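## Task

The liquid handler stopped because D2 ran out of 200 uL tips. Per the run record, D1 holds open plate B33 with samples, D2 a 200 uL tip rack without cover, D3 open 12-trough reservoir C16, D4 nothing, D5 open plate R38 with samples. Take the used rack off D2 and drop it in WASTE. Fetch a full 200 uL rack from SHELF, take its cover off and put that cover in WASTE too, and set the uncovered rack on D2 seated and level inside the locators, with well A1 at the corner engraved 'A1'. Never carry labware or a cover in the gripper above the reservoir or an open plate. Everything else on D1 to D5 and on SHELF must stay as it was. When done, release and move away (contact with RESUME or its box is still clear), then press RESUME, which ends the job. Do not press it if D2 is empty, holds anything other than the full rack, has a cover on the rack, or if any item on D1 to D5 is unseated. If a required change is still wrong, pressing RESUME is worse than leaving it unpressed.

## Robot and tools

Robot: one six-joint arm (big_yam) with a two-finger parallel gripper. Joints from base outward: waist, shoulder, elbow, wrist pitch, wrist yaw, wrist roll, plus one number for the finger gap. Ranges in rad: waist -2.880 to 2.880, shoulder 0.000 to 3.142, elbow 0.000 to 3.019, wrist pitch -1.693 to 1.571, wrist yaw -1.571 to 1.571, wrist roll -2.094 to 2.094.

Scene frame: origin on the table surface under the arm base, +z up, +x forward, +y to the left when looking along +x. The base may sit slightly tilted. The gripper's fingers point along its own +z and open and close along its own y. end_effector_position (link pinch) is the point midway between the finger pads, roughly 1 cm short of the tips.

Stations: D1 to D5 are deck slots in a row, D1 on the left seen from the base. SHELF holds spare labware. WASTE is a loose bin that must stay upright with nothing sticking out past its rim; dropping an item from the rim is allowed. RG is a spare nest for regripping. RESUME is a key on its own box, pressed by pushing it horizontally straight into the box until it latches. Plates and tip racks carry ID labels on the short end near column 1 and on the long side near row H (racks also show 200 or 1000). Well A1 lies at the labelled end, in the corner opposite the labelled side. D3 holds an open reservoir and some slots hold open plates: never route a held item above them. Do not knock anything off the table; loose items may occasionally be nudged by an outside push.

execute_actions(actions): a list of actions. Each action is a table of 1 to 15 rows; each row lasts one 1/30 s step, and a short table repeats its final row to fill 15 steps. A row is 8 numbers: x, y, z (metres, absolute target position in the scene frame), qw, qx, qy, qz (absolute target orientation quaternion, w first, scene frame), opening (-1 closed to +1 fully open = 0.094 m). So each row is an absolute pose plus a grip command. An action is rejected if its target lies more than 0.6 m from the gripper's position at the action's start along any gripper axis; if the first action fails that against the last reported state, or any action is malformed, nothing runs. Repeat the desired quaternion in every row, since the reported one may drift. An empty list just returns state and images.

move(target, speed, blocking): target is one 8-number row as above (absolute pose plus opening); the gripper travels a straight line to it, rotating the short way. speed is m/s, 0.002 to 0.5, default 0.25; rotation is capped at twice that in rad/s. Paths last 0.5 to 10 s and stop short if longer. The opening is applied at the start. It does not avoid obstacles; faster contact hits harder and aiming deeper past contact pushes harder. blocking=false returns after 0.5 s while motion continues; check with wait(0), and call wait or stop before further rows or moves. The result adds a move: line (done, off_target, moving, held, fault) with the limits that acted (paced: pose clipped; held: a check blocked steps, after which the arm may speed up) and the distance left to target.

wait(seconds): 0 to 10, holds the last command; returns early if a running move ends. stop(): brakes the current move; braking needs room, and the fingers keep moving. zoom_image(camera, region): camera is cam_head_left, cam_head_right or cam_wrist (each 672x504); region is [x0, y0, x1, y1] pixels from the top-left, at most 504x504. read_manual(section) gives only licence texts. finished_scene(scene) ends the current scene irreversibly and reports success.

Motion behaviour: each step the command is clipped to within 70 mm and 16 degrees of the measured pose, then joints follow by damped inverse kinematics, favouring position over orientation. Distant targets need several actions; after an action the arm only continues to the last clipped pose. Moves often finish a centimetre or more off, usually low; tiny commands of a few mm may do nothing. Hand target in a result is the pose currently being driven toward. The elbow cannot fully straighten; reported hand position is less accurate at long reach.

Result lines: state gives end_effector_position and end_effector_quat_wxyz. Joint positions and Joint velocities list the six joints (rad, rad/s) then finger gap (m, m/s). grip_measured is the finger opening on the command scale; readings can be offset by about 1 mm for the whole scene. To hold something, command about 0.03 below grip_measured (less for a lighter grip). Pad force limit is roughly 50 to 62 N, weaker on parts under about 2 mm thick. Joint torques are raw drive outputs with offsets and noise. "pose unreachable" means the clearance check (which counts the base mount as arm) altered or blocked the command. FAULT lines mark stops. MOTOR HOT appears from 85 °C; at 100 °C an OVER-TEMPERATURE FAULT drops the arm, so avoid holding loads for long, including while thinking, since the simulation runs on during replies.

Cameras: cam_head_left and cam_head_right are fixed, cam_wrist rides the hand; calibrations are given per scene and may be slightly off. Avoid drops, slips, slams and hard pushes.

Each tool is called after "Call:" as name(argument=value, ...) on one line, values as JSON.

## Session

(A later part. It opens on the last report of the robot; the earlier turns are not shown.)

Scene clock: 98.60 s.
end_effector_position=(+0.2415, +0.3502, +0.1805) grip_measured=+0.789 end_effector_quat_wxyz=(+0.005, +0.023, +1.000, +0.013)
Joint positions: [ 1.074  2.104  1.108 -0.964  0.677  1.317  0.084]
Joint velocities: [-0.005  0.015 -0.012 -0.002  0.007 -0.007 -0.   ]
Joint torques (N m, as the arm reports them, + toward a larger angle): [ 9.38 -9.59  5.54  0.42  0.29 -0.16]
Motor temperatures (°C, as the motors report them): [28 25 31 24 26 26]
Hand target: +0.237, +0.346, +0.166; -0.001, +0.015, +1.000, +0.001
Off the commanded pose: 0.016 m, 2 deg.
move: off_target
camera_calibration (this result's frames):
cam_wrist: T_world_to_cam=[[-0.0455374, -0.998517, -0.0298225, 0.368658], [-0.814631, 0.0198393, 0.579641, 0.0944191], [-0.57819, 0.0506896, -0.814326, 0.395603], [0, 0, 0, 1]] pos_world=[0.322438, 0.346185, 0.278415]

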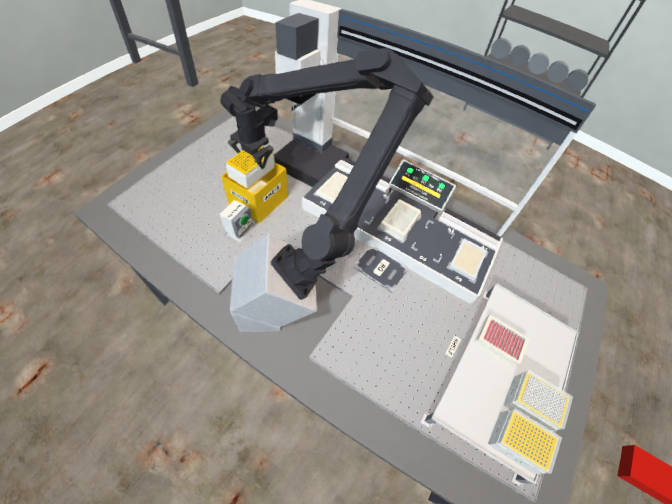

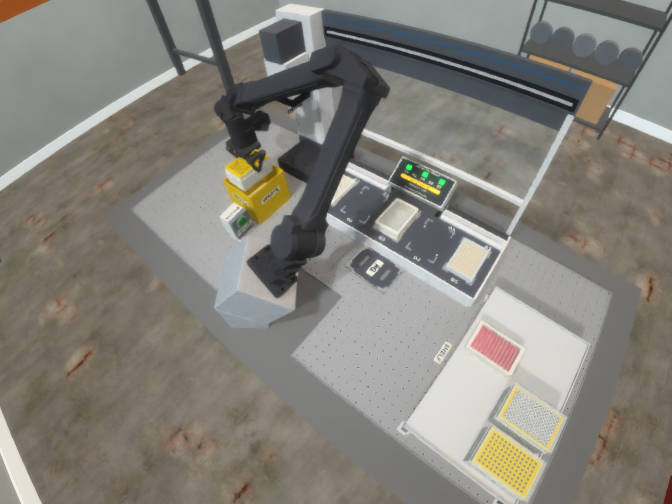

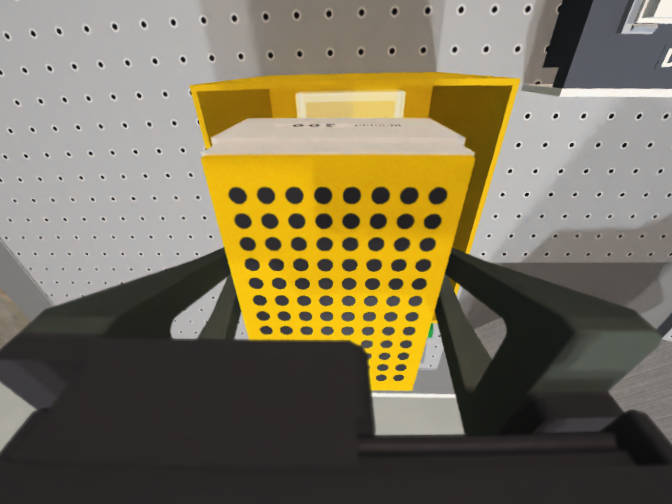

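Call:
move(target=[0.238,0.339,0.115,0,0.005,1,0,0.74], speed=0.1)

Scene clock: 105.40 s.
end_effector_position=(+0.2411, +0.3433, +0.1292) grip_measured=+0.789 end_effector_quat_wxyz=(+0.006, +0.013, +1.000, +0.012)
Joint positions: [ 0.997  2.146  1.039 -0.798  0.706  1.206  0.084]
Joint velocities: [-0.005  0.015 -0.017 -0.002  0.022 -0.037 -0.   ]
Joint torques (N m, as the arm reports them, + toward a larger angle): [ 9.44 -9.9   4.77  0.49  0.3  -0.16]
Motor temperatures (°C, as the motors report them): [28 26 30 24 26 26]
Hand target: +0.237, +0.338, +0.116; -0.001, +0.005, +1.000, +0.001
Off the commanded pose: 0.015 m, 2 deg.
move: off_target
camera_calibration (this result's frames):
cam_wrist: T_world_to_cam=[[-0.0259463, -0.999306, -0.026729, 0.355342], [-0.815453, 0.0056913, 0.578795, 0.129171], [-0.578241, 0.0368138, -0.815035, 0.358819], [0, 0, 0, 1]] pos_world=[0.322036, 0.341151, 0.227185]

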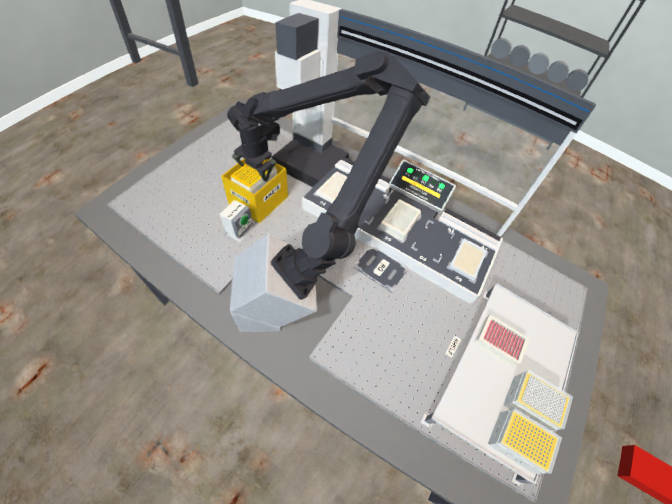

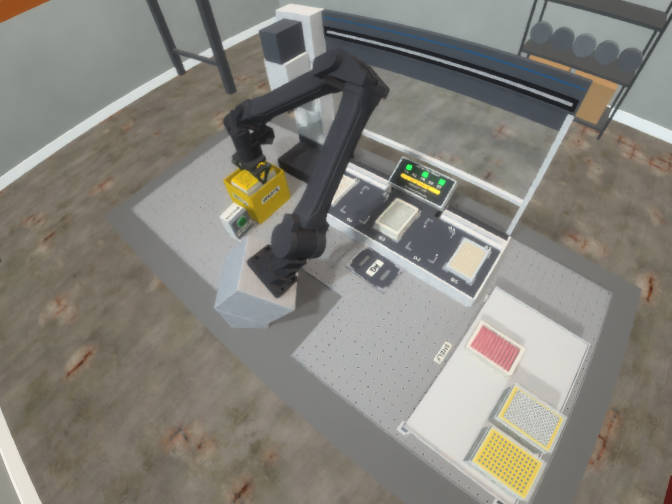

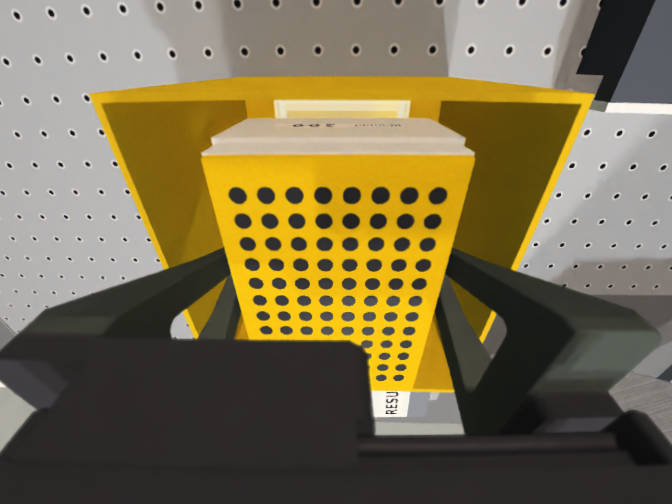

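Call:
execute_actions(actions=[[[0.238,0.339,0.118,0,0.005,1,0,1]]])

Call:
move(target=[0.26,0.33,0.21,0,0,1,0,1])

Call:
move(target=[0.45,-0.2,0.2,0,0.2,0.98,0,1], speed=0.4)

Call:
move(target=[0.32,-0.55,0.24,0,0.55,0.835,0,1], speed=0.4)

Call:
move(target=[0.08,-0.68,0.24,0,0.7071,0.7071,0,1], speed=0.3)

Scene clock: 114.83 s.
end_effector_position=(+0.2411, +0.3433, +0.1292) grip_measured=+1.000 end_effector_quat_wxyz=(+0.006, +0.012, +1.000, +0.012)
Joint positions: [ 0.997  2.146  1.039 -0.798  0.706  1.203  0.094]
Joint velocities: [-0.005  0.005  0.007 -0.007  0.022  0.007  0.   ]
Joint torques (N m, as the arm reports them, + toward a larger angle): [ 9.72 -9.7   5.38  0.06  0.31 -0.1 ]
Motor temperatures (°C, as the motors report them): [28 26 30 24 27 26]
Hand target: +0.238, +0.339, +0.119; -0.000, +0.005, +1.000, +0.000
Off the commanded pose: 0.012 m, 2 deg.
camera_calibration (this result's frames):
cam_wrist: T_world_to_cam=[[-0.0228956, -0.999381, -0.0266955, 0.354628], [-0.815507, 0.00322386, 0.578738, 0.130038], [-0.578293, 0.0350209, -0.815077, 0.359452], [0, 0, 0, 1]] pos_world=[0.322035, 0.341401, 0.22719]

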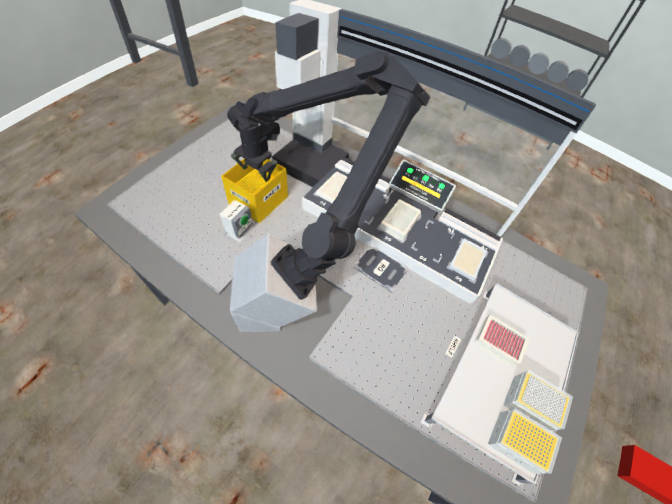

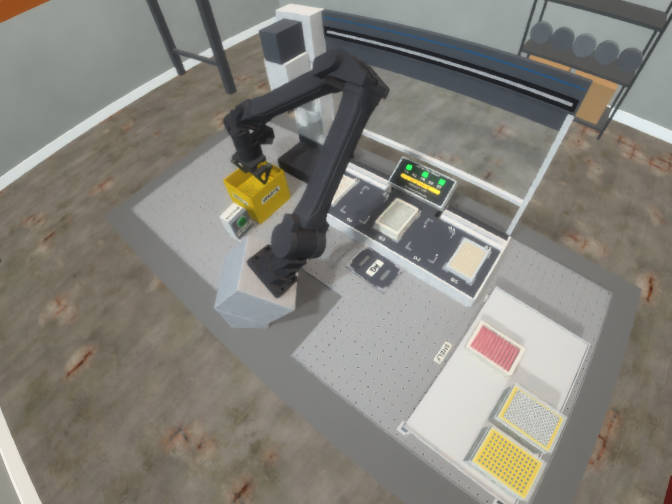

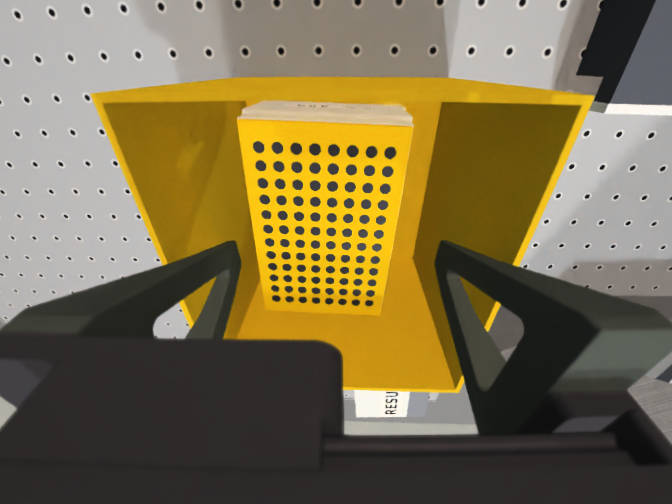

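Scene clock: 115.70 s.
end_effector_position=(+0.2552, +0.3230, +0.2050) grip_measured=+1.000 end_effector_quat_wxyz=(+0.001, -0.011, +1.000, -0.005)
Joint positions: [ 1.072  2.03   1.11  -1.087  0.679  1.277  0.094]
Joint velocities: [-0.005 -0.005  0.002 -0.017 -0.066 -0.051  0.   ]
Joint torques (N m, as the arm reports them, + toward a larger angle): [10.46 -9.73  8.68 -0.39  0.09  0.12]
Motor temperatures (°C, as the motors report them): [28 26 30 24 27 26]
Hand target: +0.261, +0.331, +0.209; +0.001, +0.000, +1.000, -0.001
Off the commanded pose: 0.010 m, 1 deg.
move: done
camera_calibration (this result's frames):
cam_wrist: T_world_to_cam=[[0.0217239, -0.999744, 0.00627035, 0.318684], [-0.809602, -0.0139117, 0.586815, 0.100048], [-0.586578, -0.0178244, -0.809697, 0.448205], [0, 0, 0, 1]] pos_world=[0.336982, 0.327983, 0.302202]

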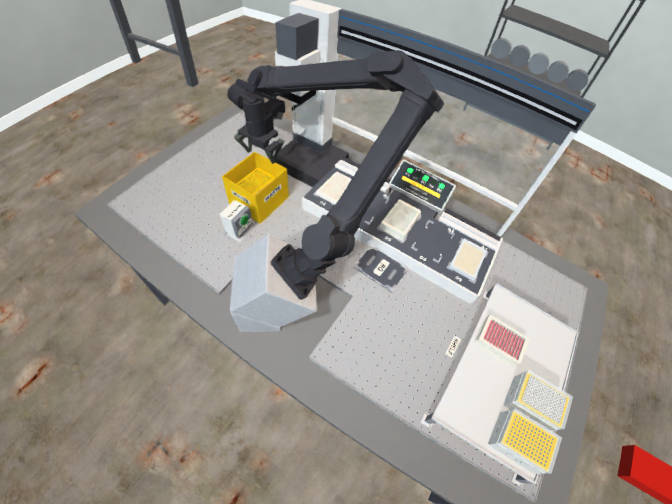

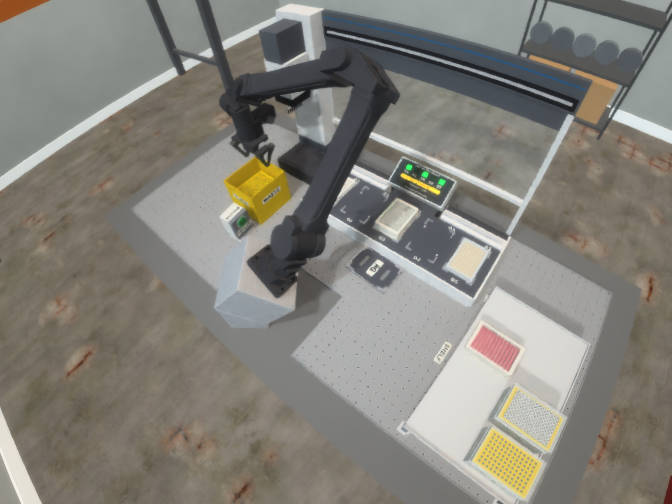

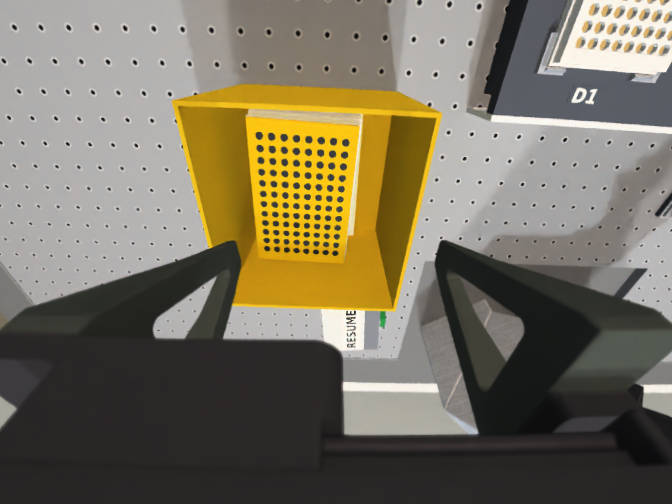

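Scene clock: 117.83 s.
end_effector_position=(+0.4385, -0.1890, +0.1983) grip_measured=+1.000 end_effector_quat_wxyz=(-0.011, +0.200, +0.980, +0.010)
Joint positions: [-0.044  0.979  1.013 -1.096  0.578  0.273  0.094]
Joint velocities: [-0.005 -0.024 -0.002  0.002  0.022 -0.081  0.   ]
Joint torques (N m, as the arm reports them, + toward a larger angle): [ 3.26 -9.01  8.78  0.32 -0.03 -0.15]
Motor temperatures (°C, as the motors report them): [28 26 30 24 27 26]
Hand target: +0.449, -0.195, +0.202; -0.002, +0.201, +0.980, +0.010
Off the commanded pose: 0.016 m, 2 deg.
move: off_target
camera_calibration (this result's frames):
cam_wrist: T_world_to_cam=[[-0.392528, -0.919567, -0.0178674, 0.00447027], [-0.734828, 0.301869, 0.607373, 0.268118], [-0.553127, 0.25154, -0.794216, 0.574295], [0, 0, 0, 1]] pos_world=[0.516433, -0.221284, 0.293347]

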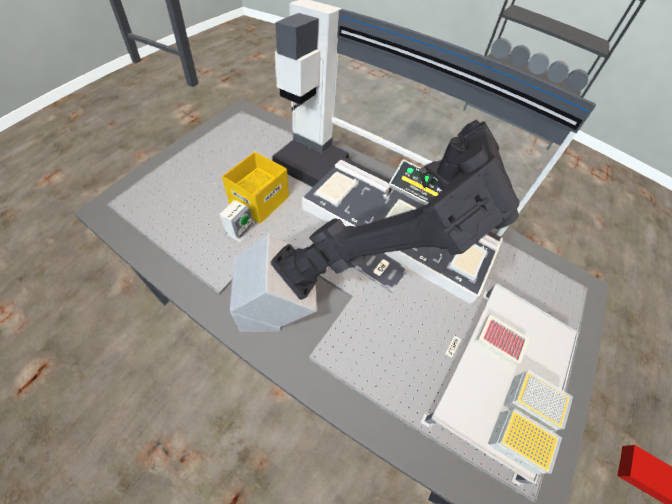

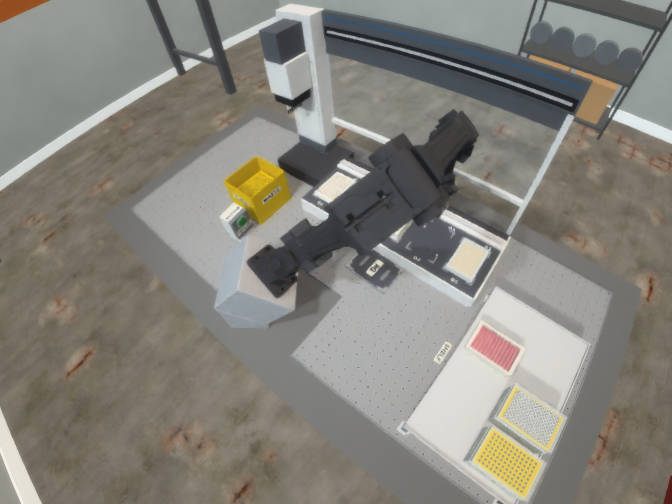

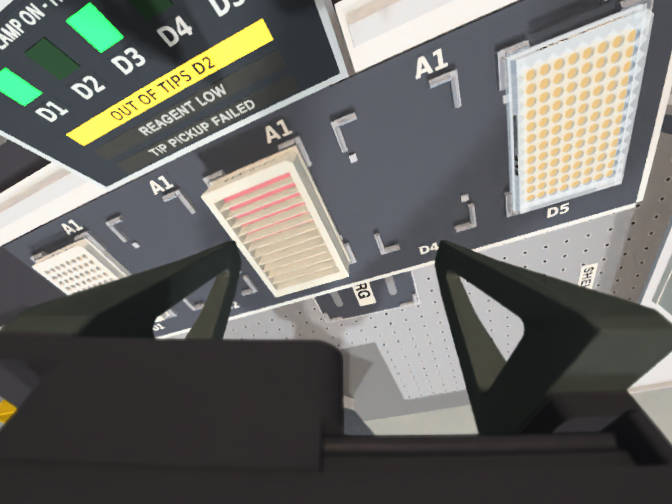

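Scene clock: 119.33 s.
end_effector_position=(+0.3044, -0.5385, +0.2307) grip_measured=+1.000 end_effector_quat_wxyz=(-0.009, +0.565, +0.825, +0.011)
Joint positions: [-1.297  1.068  1.468 -1.245 -0.235  0.056  0.094]
Joint velocities: [-0.005 -0.015  0.007  0.007  0.051  0.007  0.   ]
Joint torques (N m, as the arm reports them, + toward a larger angle): [ -0.91 -16.8   12.38  -0.31  -0.08  -0.16]
Motor temperatures (°C, as the motors report them): [28 26 30 24 27 26]
Hand target: +0.316, -0.552, +0.241; +0.004, +0.555, +0.832, +0.007
Off the commanded pose: 0.021 m, 3 deg.
move: off_target
camera_calibration (this result's frames):
cam_wrist: T_world_to_cam=[[-0.932666, -0.360559, -0.0114489, 0.0950035], [-0.292507, 0.737298, 0.60896, 0.354841], [-0.211125, 0.571305, -0.793119, 0.681644], [0, 0, 0, 1]] pos_world=[0.336312, -0.616796, 0.325629]

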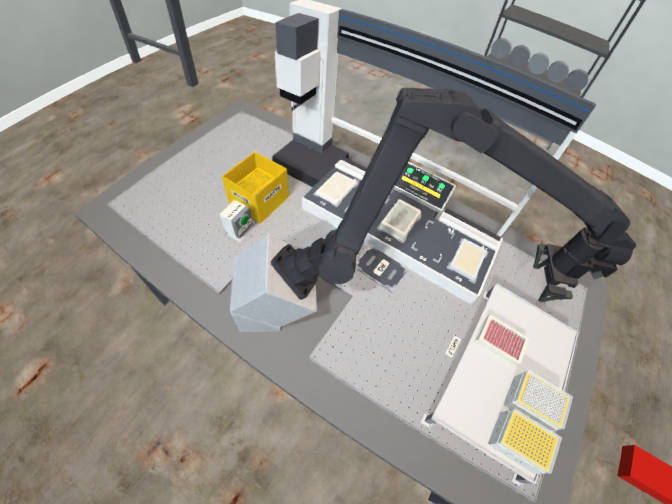

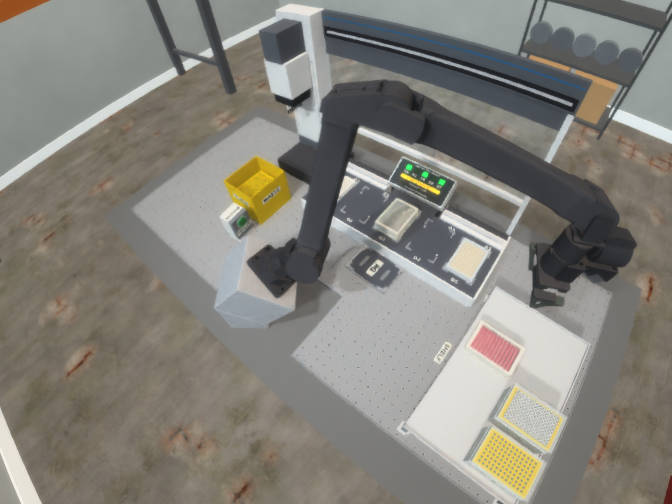

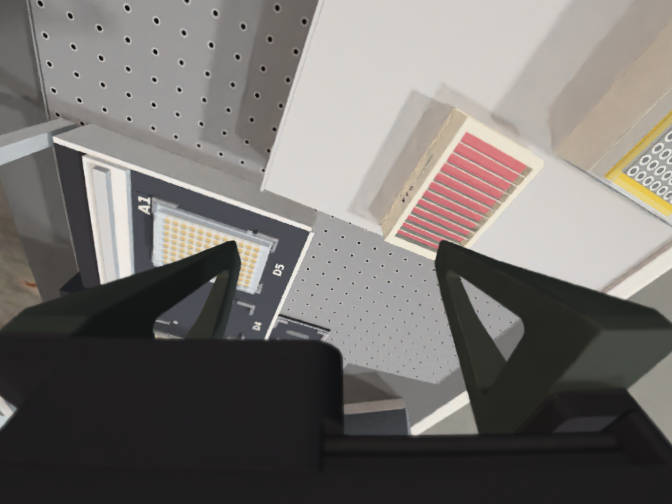

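Scene clock: 120.67 s.
end_effector_position=(+0.0693, -0.6622, +0.2382) grip_measured=+1.000 end_effector_quat_wxyz=(-0.001, +0.721, +0.693, +0.006)
Joint positions: [-1.947  1.413  1.7   -1.363 -0.624 -0.11   0.094]
Joint velocities: [-0.005  0.015  0.032 -0.017 -0.007 -0.066  0.   ]
Joint torques (N m, as the arm reports them, + toward a larger angle): [ -6.63 -15.42  11.04  -0.34  -0.07  -0.17]
Motor temperatures (°C, as the motors report them): [28 26 31 24 27 26]
Hand target: +0.076, -0.677, +0.244; +0.006, +0.709, +0.705, +0.001
Off the commanded pose: 0.021 m, 2 deg.
move: off_target
camera_calibration (this result's frames):
cam_wrist: T_world_to_cam=[[-0.999174, 0.0395612, -0.00929341, 0.100257], [0.0262306, 0.802512, 0.596059, 0.396907], [0.0310389, 0.595323, -0.802887, 0.710099], [0, 0, 0, 1]] pos_world=[0.0677228, -0.745227, 0.334481]

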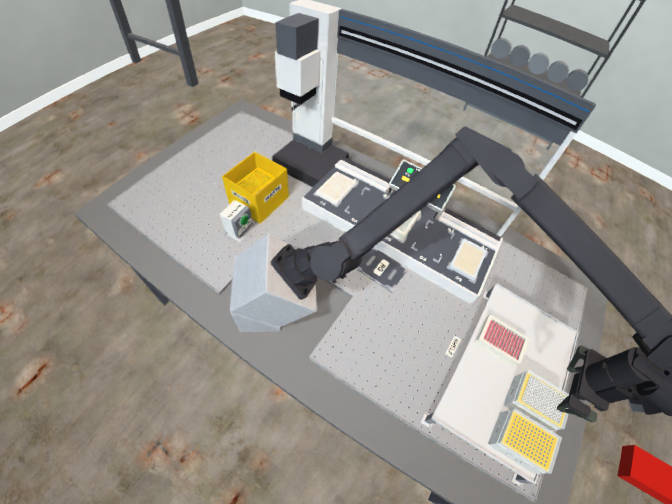

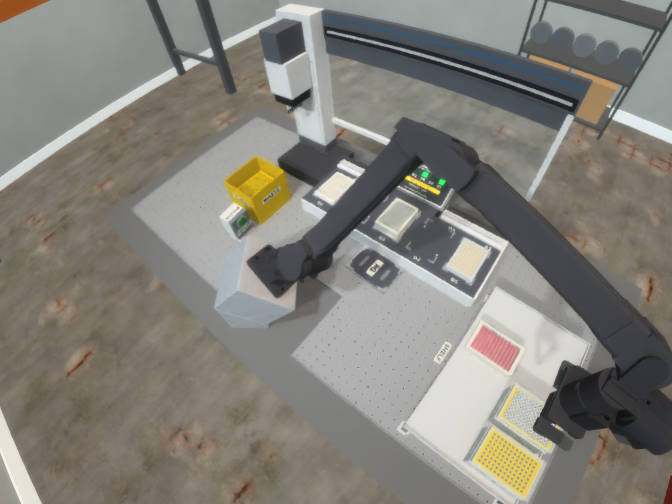

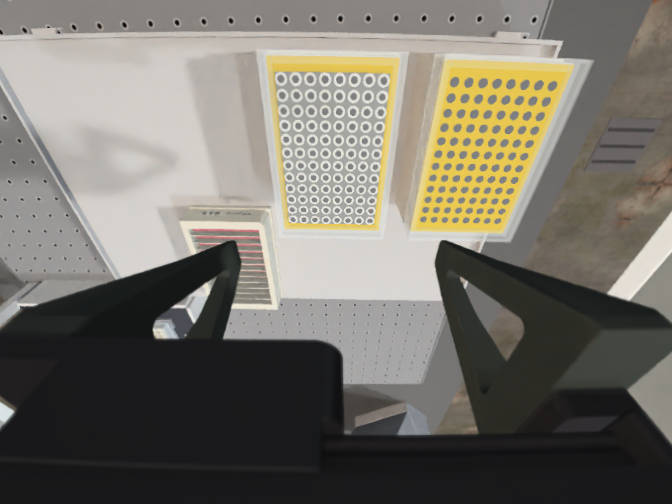

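Call:
move(target=[0.078,-0.685,0.165,0,0.7254,0.6884,0,1], speed=0.15)

Call:
zoom_image(camera="cam_head_left", region=[480, 350, 600, 480])

Scene clock: 133.93 s.
end_effector_position=(+0.0822, -0.6888, +0.1850) grip_measured=+1.000 end_effector_quat_wxyz=(+0.008, +0.718, +0.696, -0.012)
Joint positions: [-1.849  1.468  1.692 -1.197 -0.563  0.008  0.094]
Joint velocities: [ 0.005 -0.005  0.017  0.002 -0.051 -0.022  0.   ]
Joint torques (N m, as the arm reports them, + toward a larger angle): [ -6.14 -16.8    6.59   0.5    0.17   0.14]
Motor temperatures (°C, as the motors report them): [28 26 32 24 27 26]
Hand target: +0.078, -0.684, +0.165; -0.001, +0.725, +0.689, +0.000
Off the commanded pose: 0.021 m, 2 deg.
move: off_target
camera_calibration (this result's frames):
cam_wrist: T_world_to_cam=[[-0.999547, 0.029955, 0.00275407, 0.104859], [0.0262755, 0.824846, 0.564747, 0.470839], [0.0146453, 0.564564, -0.825259, 0.667074], [0, 0, 0, 1]] pos_world=[0.0826709, -0.768117, 0.284315]

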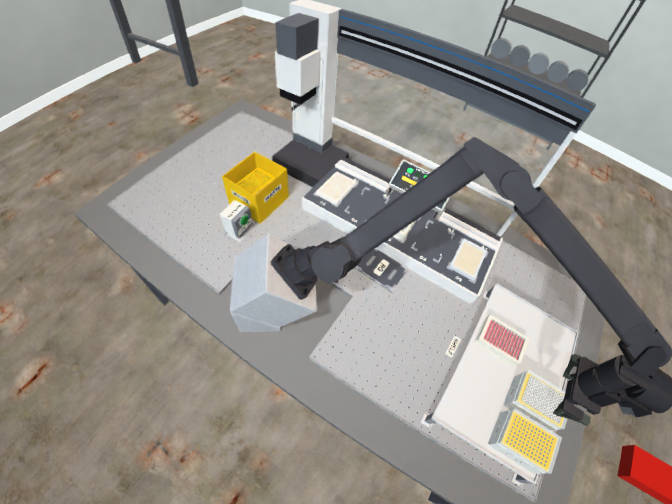

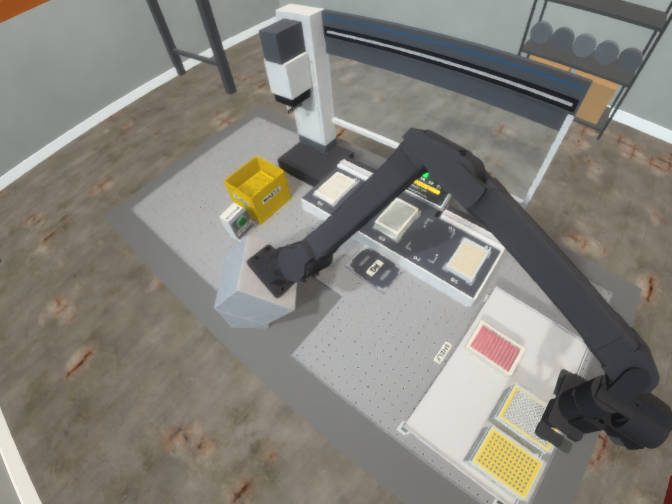

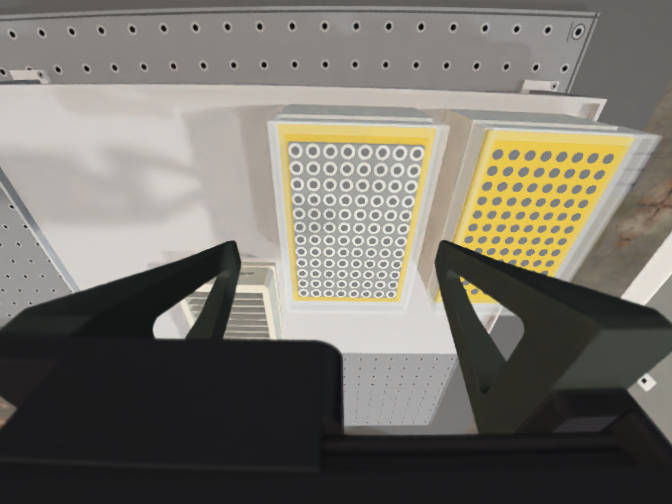

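Region (480, 350, 600, 480) of cam_head_left's 672x504 image, scaled by 3.877, with more detail than that image has; it fills the left 465 columns of this view, and the rest is white.

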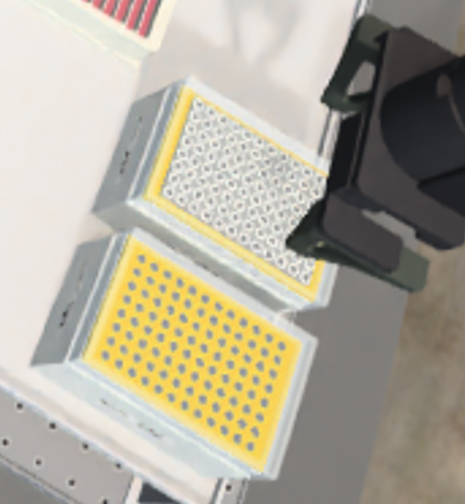

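Call:
move(target=[0.070,-0.677,0.140,0,0.732,0.681,0,1], speed=0.1)

Scene clock: 139.20 s.
end_effector_position=(+0.0736, -0.6829, +0.1652) grip_measured=+1.000 end_effector_quat_wxyz=(+0.010, +0.725, +0.689, -0.016)
Joint positions: [-1.841  1.468  1.632 -1.122 -0.556  0.043  0.094]
Joint velocities: [ 0.005 -0.005 -0.012 -0.007 -0.081  0.007  0.   ]
Joint torques (N m, as the arm reports them, + toward a larger angle): [ -5.54 -16.54   6.18   0.56   0.2    0.12]
Motor temperatures (°C, as the motors report them): [28 27 31 24 27 26]
Hand target: +0.070, -0.675, +0.141; -0.001, +0.732, +0.681, -0.000
Off the commanded pose: 0.026 m, 3 deg.
move: off_target
camera_calibration (this result's frames):
cam_wrist: T_world_to_cam=[[-0.998665, 0.0514685, 0.00432887, 0.110496], [0.0451569, 0.82936, 0.556886, 0.480342], [0.0250719, 0.556339, -0.830577, 0.642006], [0, 0, 0, 1]] pos_world=[0.0725618, -0.761237, 0.265261]

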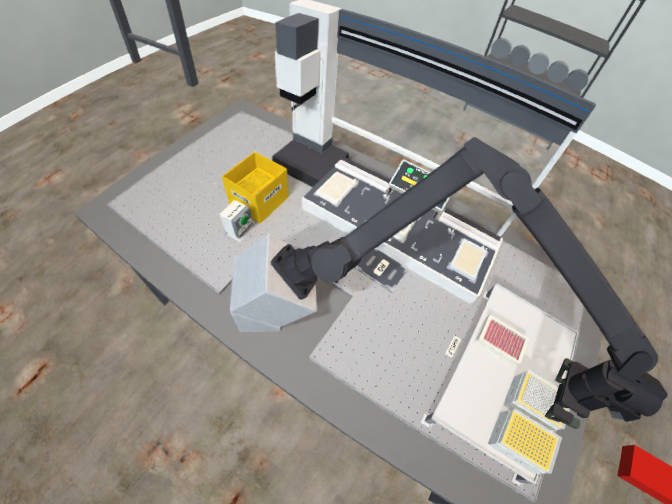

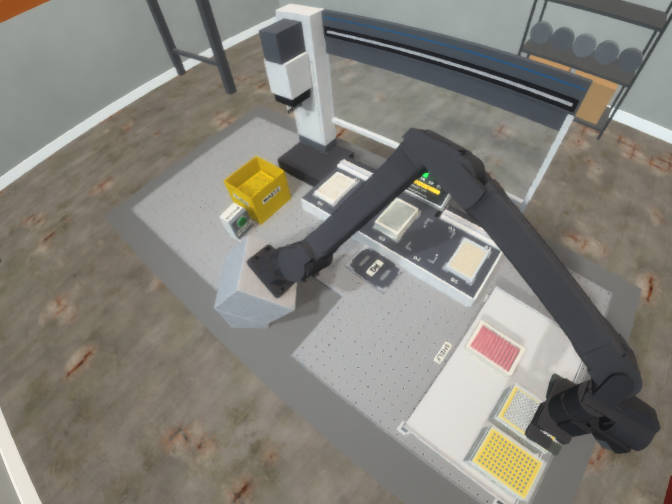

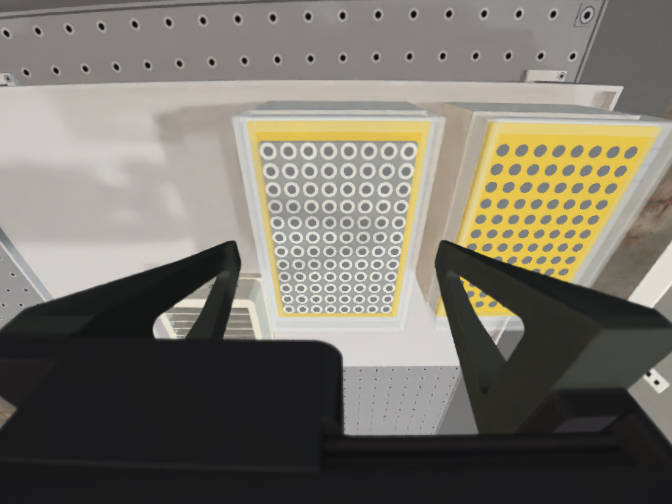

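Call:
move(target=[0.071,-0.675,0.083,-0.008,0.732,0.681,0.012,0.95], speed=0.08)

Scene clock: 143.60 s.
end_effector_position=(+0.0782, -0.6888, +0.1488) grip_measured=+0.952 end_effector_quat_wxyz=(+0.013, +0.728, +0.685, -0.030)
Joint positions: [-1.809  1.476  1.617 -1.057 -0.52   0.095  0.092]
Joint velocities: [ 0.015 -0.015  0.007 -0.002  0.007  0.037 -0.   ]
Joint torques (N m, as the arm reports them, + toward a larger angle): [ -3.62 -12.66   4.85   1.54  -0.22  -0.04]
Motor temperatures (°C, as the motors report them): [28 27 31 24 27 26]
Hand target: +0.072, -0.669, +0.087; -0.010, +0.732, +0.681, +0.011
Off the commanded pose: 0.068 m, 5 deg.
move: off_target
camera_calibration (this result's frames):
cam_wrist: T_world_to_cam=[[-0.997937, 0.0612682, 0.0192009, 0.119989], [0.0619741, 0.84099, 0.53749, 0.503713], [0.0167833, 0.537571, -0.843052, 0.62113], [0, 0, 0, 1]] pos_world=[0.0780992, -0.764871, 0.2506]

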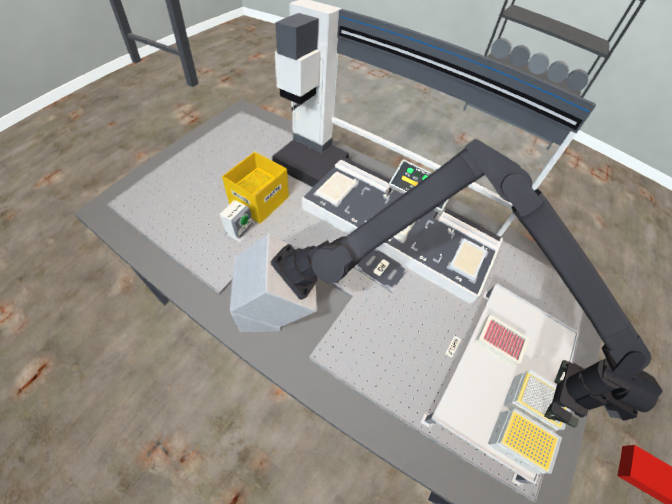

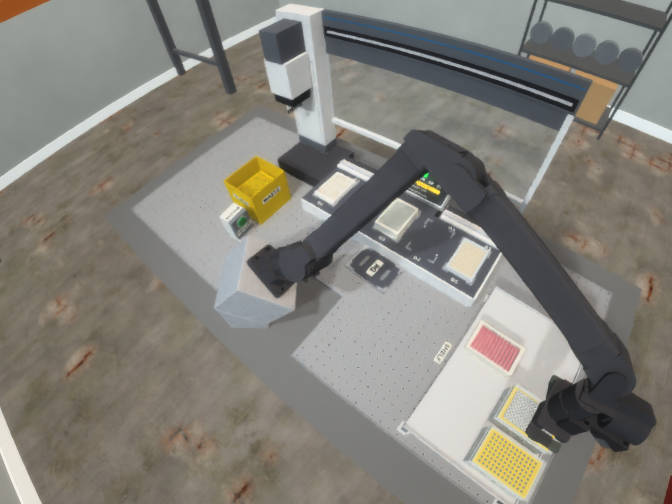

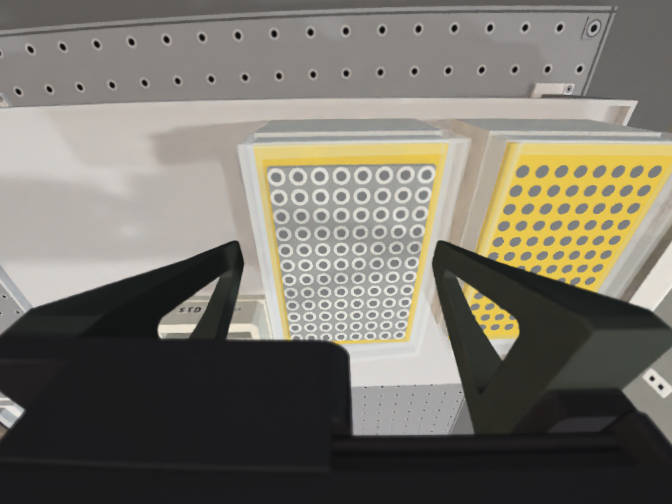

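Finger landed on the cover edge; back up and retry.

Call:
move(target=[0.068,-0.68,0.19,0,0.732,0.681,0,1], speed=0.1)

Call:
move(target=[0.066,-0.676,0.132,0,0.732,0.681,0,1], speed=0.1)

Scene clock: 148.83 s.
end_effector_position=(+0.0604, -0.6639, +0.1748) grip_measured=+1.000 end_effector_quat_wxyz=(-0.012, +0.744, +0.667, +0.012)
Joint positions: [-1.88   1.472  1.639 -1.23  -0.584  0.015  0.094]
Joint velocities: [-0.015 -0.015 -0.007 -0.012 -0.007  0.022  0.   ]
Joint torques (N m, as the arm reports them, + toward a larger angle): [ -7.5  -18.57  10.58  -0.36  -0.07  -0.16]
Motor temperatures (°C, as the motors report them): [28 27 31 24 27 26]
Hand target: +0.068, -0.680, +0.190; +0.000, +0.733, +0.681, -0.001
Off the commanded pose: 0.023 m, 3 deg.
move: off_target
camera_calibration (this result's frames):
cam_wrist: T_world_to_cam=[[-0.994061, 0.108825, -0.00086248, 0.135009], [0.0853318, 0.784335, 0.614441, 0.417403], [0.0675428, 0.610718, -0.788962, 0.66606], [0, 0, 0, 1]] pos_world=[0.053602, -0.748851, 0.269143]

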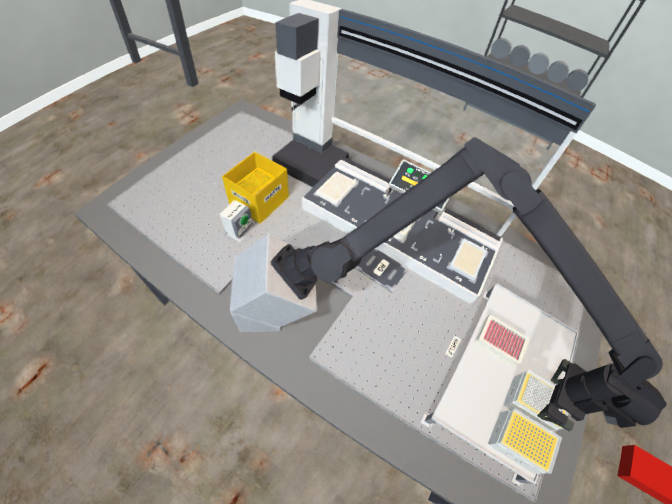

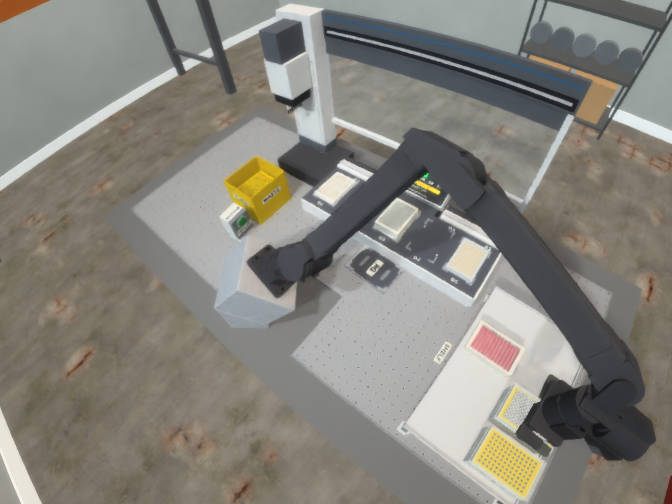

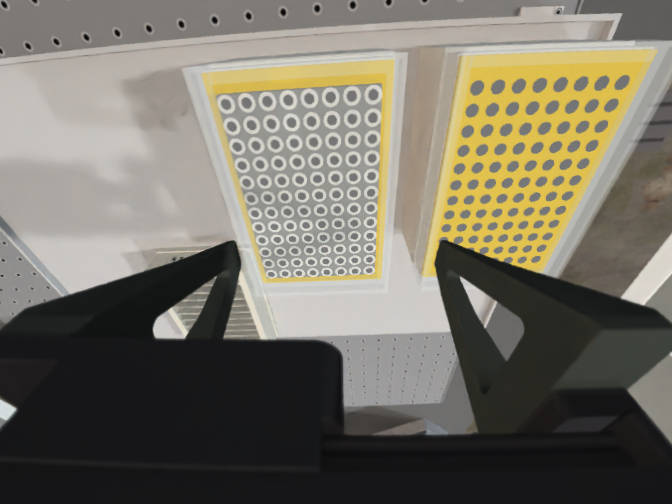

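Scene clock: 149.63 s.
end_effector_position=(+0.0731, -0.6831, +0.1583) grip_measured=+1.000 end_effector_quat_wxyz=(+0.012, +0.723, +0.691, -0.016)
Joint positions: [-1.835  1.473  1.622 -1.101 -0.556  0.043  0.094]
Joint velocities: [ 0.005 -0.005 -0.012  0.002  0.007  0.007  0.   ]
Joint torques (N m, as the arm reports them, + toward a larger angle): [ -6.02 -16.12   6.12   0.57   0.2    0.11]
Motor temperatures (°C, as the motors report them): [28 27 31 24 27 26]
Hand target: +0.066, -0.675, +0.133; -0.001, +0.732, +0.681, +0.000
Off the commanded pose: 0.028 m, 3 deg.
move: off_target
camera_calibration (this result's frames):
cam_wrist: T_world_to_cam=[[-0.998999, 0.04472, 0.000802851, 0.105995], [0.0376435, 0.830952, 0.55507, 0.486245], [0.0241556, 0.554545, -0.831803, 0.635445], [0, 0, 0, 1]] pos_world=[0.0722351, -0.761168, 0.25858]

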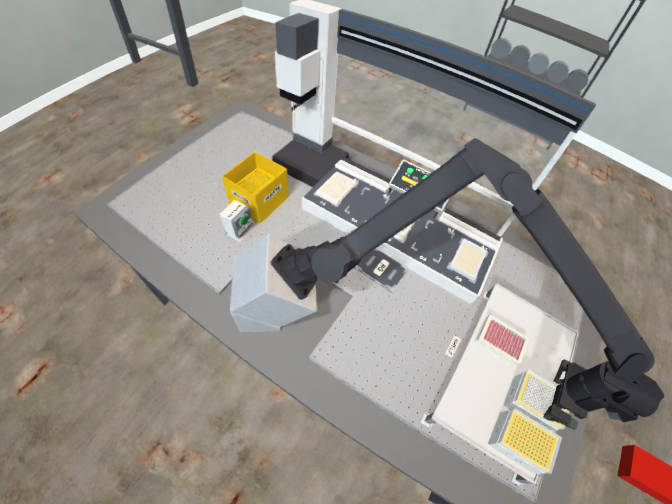

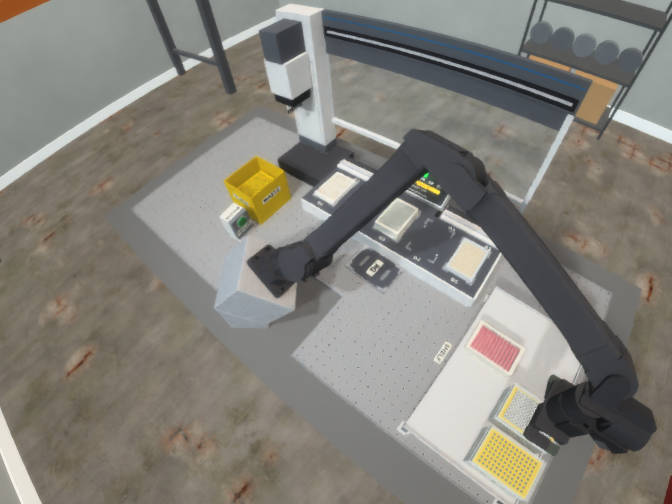

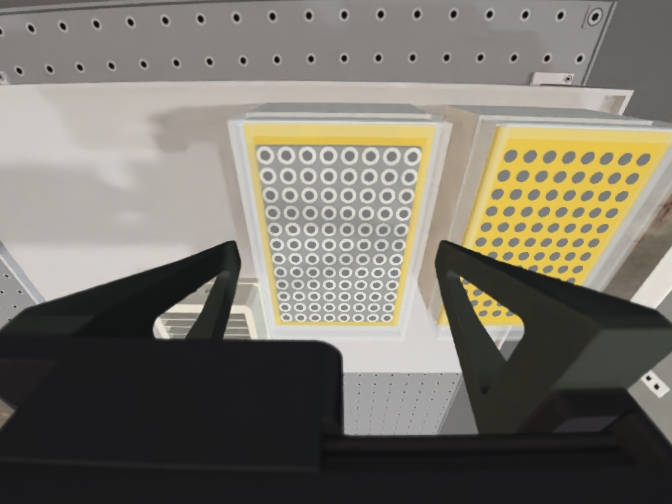

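Call:
execute_actions(actions=[[[0.066,-0.676,0.130,0,0.732,0.681,0,1],[0.066,-0.676,0.128,0,0.732,0.681,0,1],[0.066,-0.676,0.126,0,0.732,0.681,0,1],[0.066,-0.676,0.124,0,0.732,0.681,0,1],[0.066,-0.676,0.122,0,0.732,0.681,0,1],[0.066,-0.676,0.120,0,0.732,0.681,0,1],[0.066,-0.676,0.118,0,0.732,0.681,0,1],[0.066,-0.676,0.116,0,0.732,0.681,0,1],[0.066,-0.676,0.114,0,0.732,0.681,0,1],[0.066,-0.676,0.112,0,0.732,0.681,0,1]]])

Scene clock: 153.43 s.
end_effector_position=(+0.0722, -0.6838, +0.1406) grip_measured=+1.000 end_effector_quat_wxyz=(+0.013, +0.723, +0.691, -0.018)
Joint positions: [-1.816  1.489  1.605 -1.055 -0.544  0.064  0.094]
Joint velocities: [ 0.005  0.063 -0.022  0.012 -0.007  0.022  0.   ]
Joint torques (N m, as the arm reports them, + toward a larger angle): [ -5.85 -16.52   6.13   0.53   0.2    0.12]
Motor temperatures (°C, as the motors report them): [28 27 31 24 27 26]
Hand target: +0.066, -0.674, +0.113; -0.001, +0.732, +0.681, -0.000
Off the commanded pose: 0.030 m, 3 deg.
camera_calibration (this result's frames):
cam_wrist: T_world_to_cam=[[-0.998943, 0.0458818, 0.00263656, 0.105693], [0.0396945, 0.832476, 0.552638, 0.497977], [0.0231611, 0.552159, -0.833417, 0.619815], [0, 0, 0, 1]] pos_world=[0.0714587, -0.761639, 0.241085]

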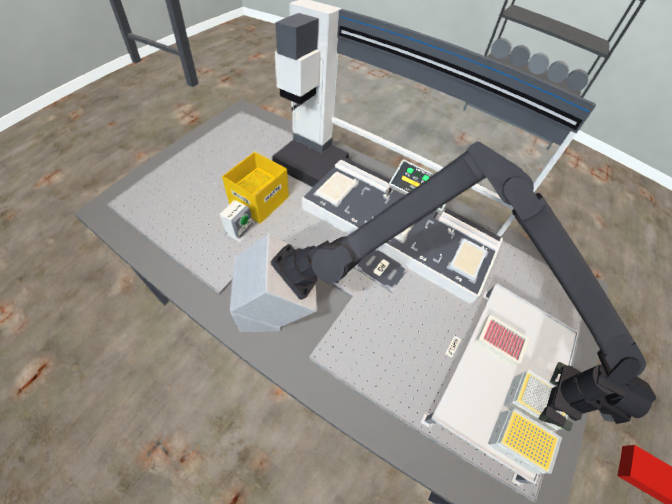

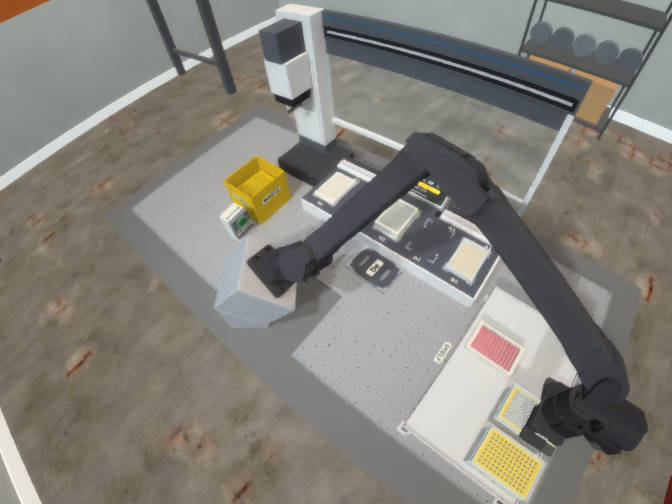

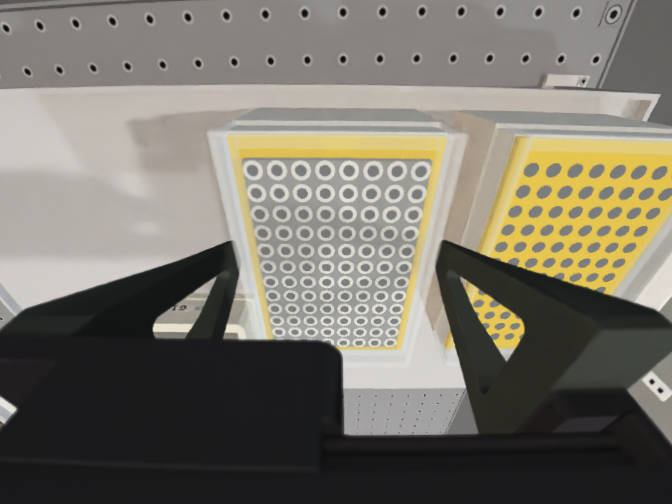

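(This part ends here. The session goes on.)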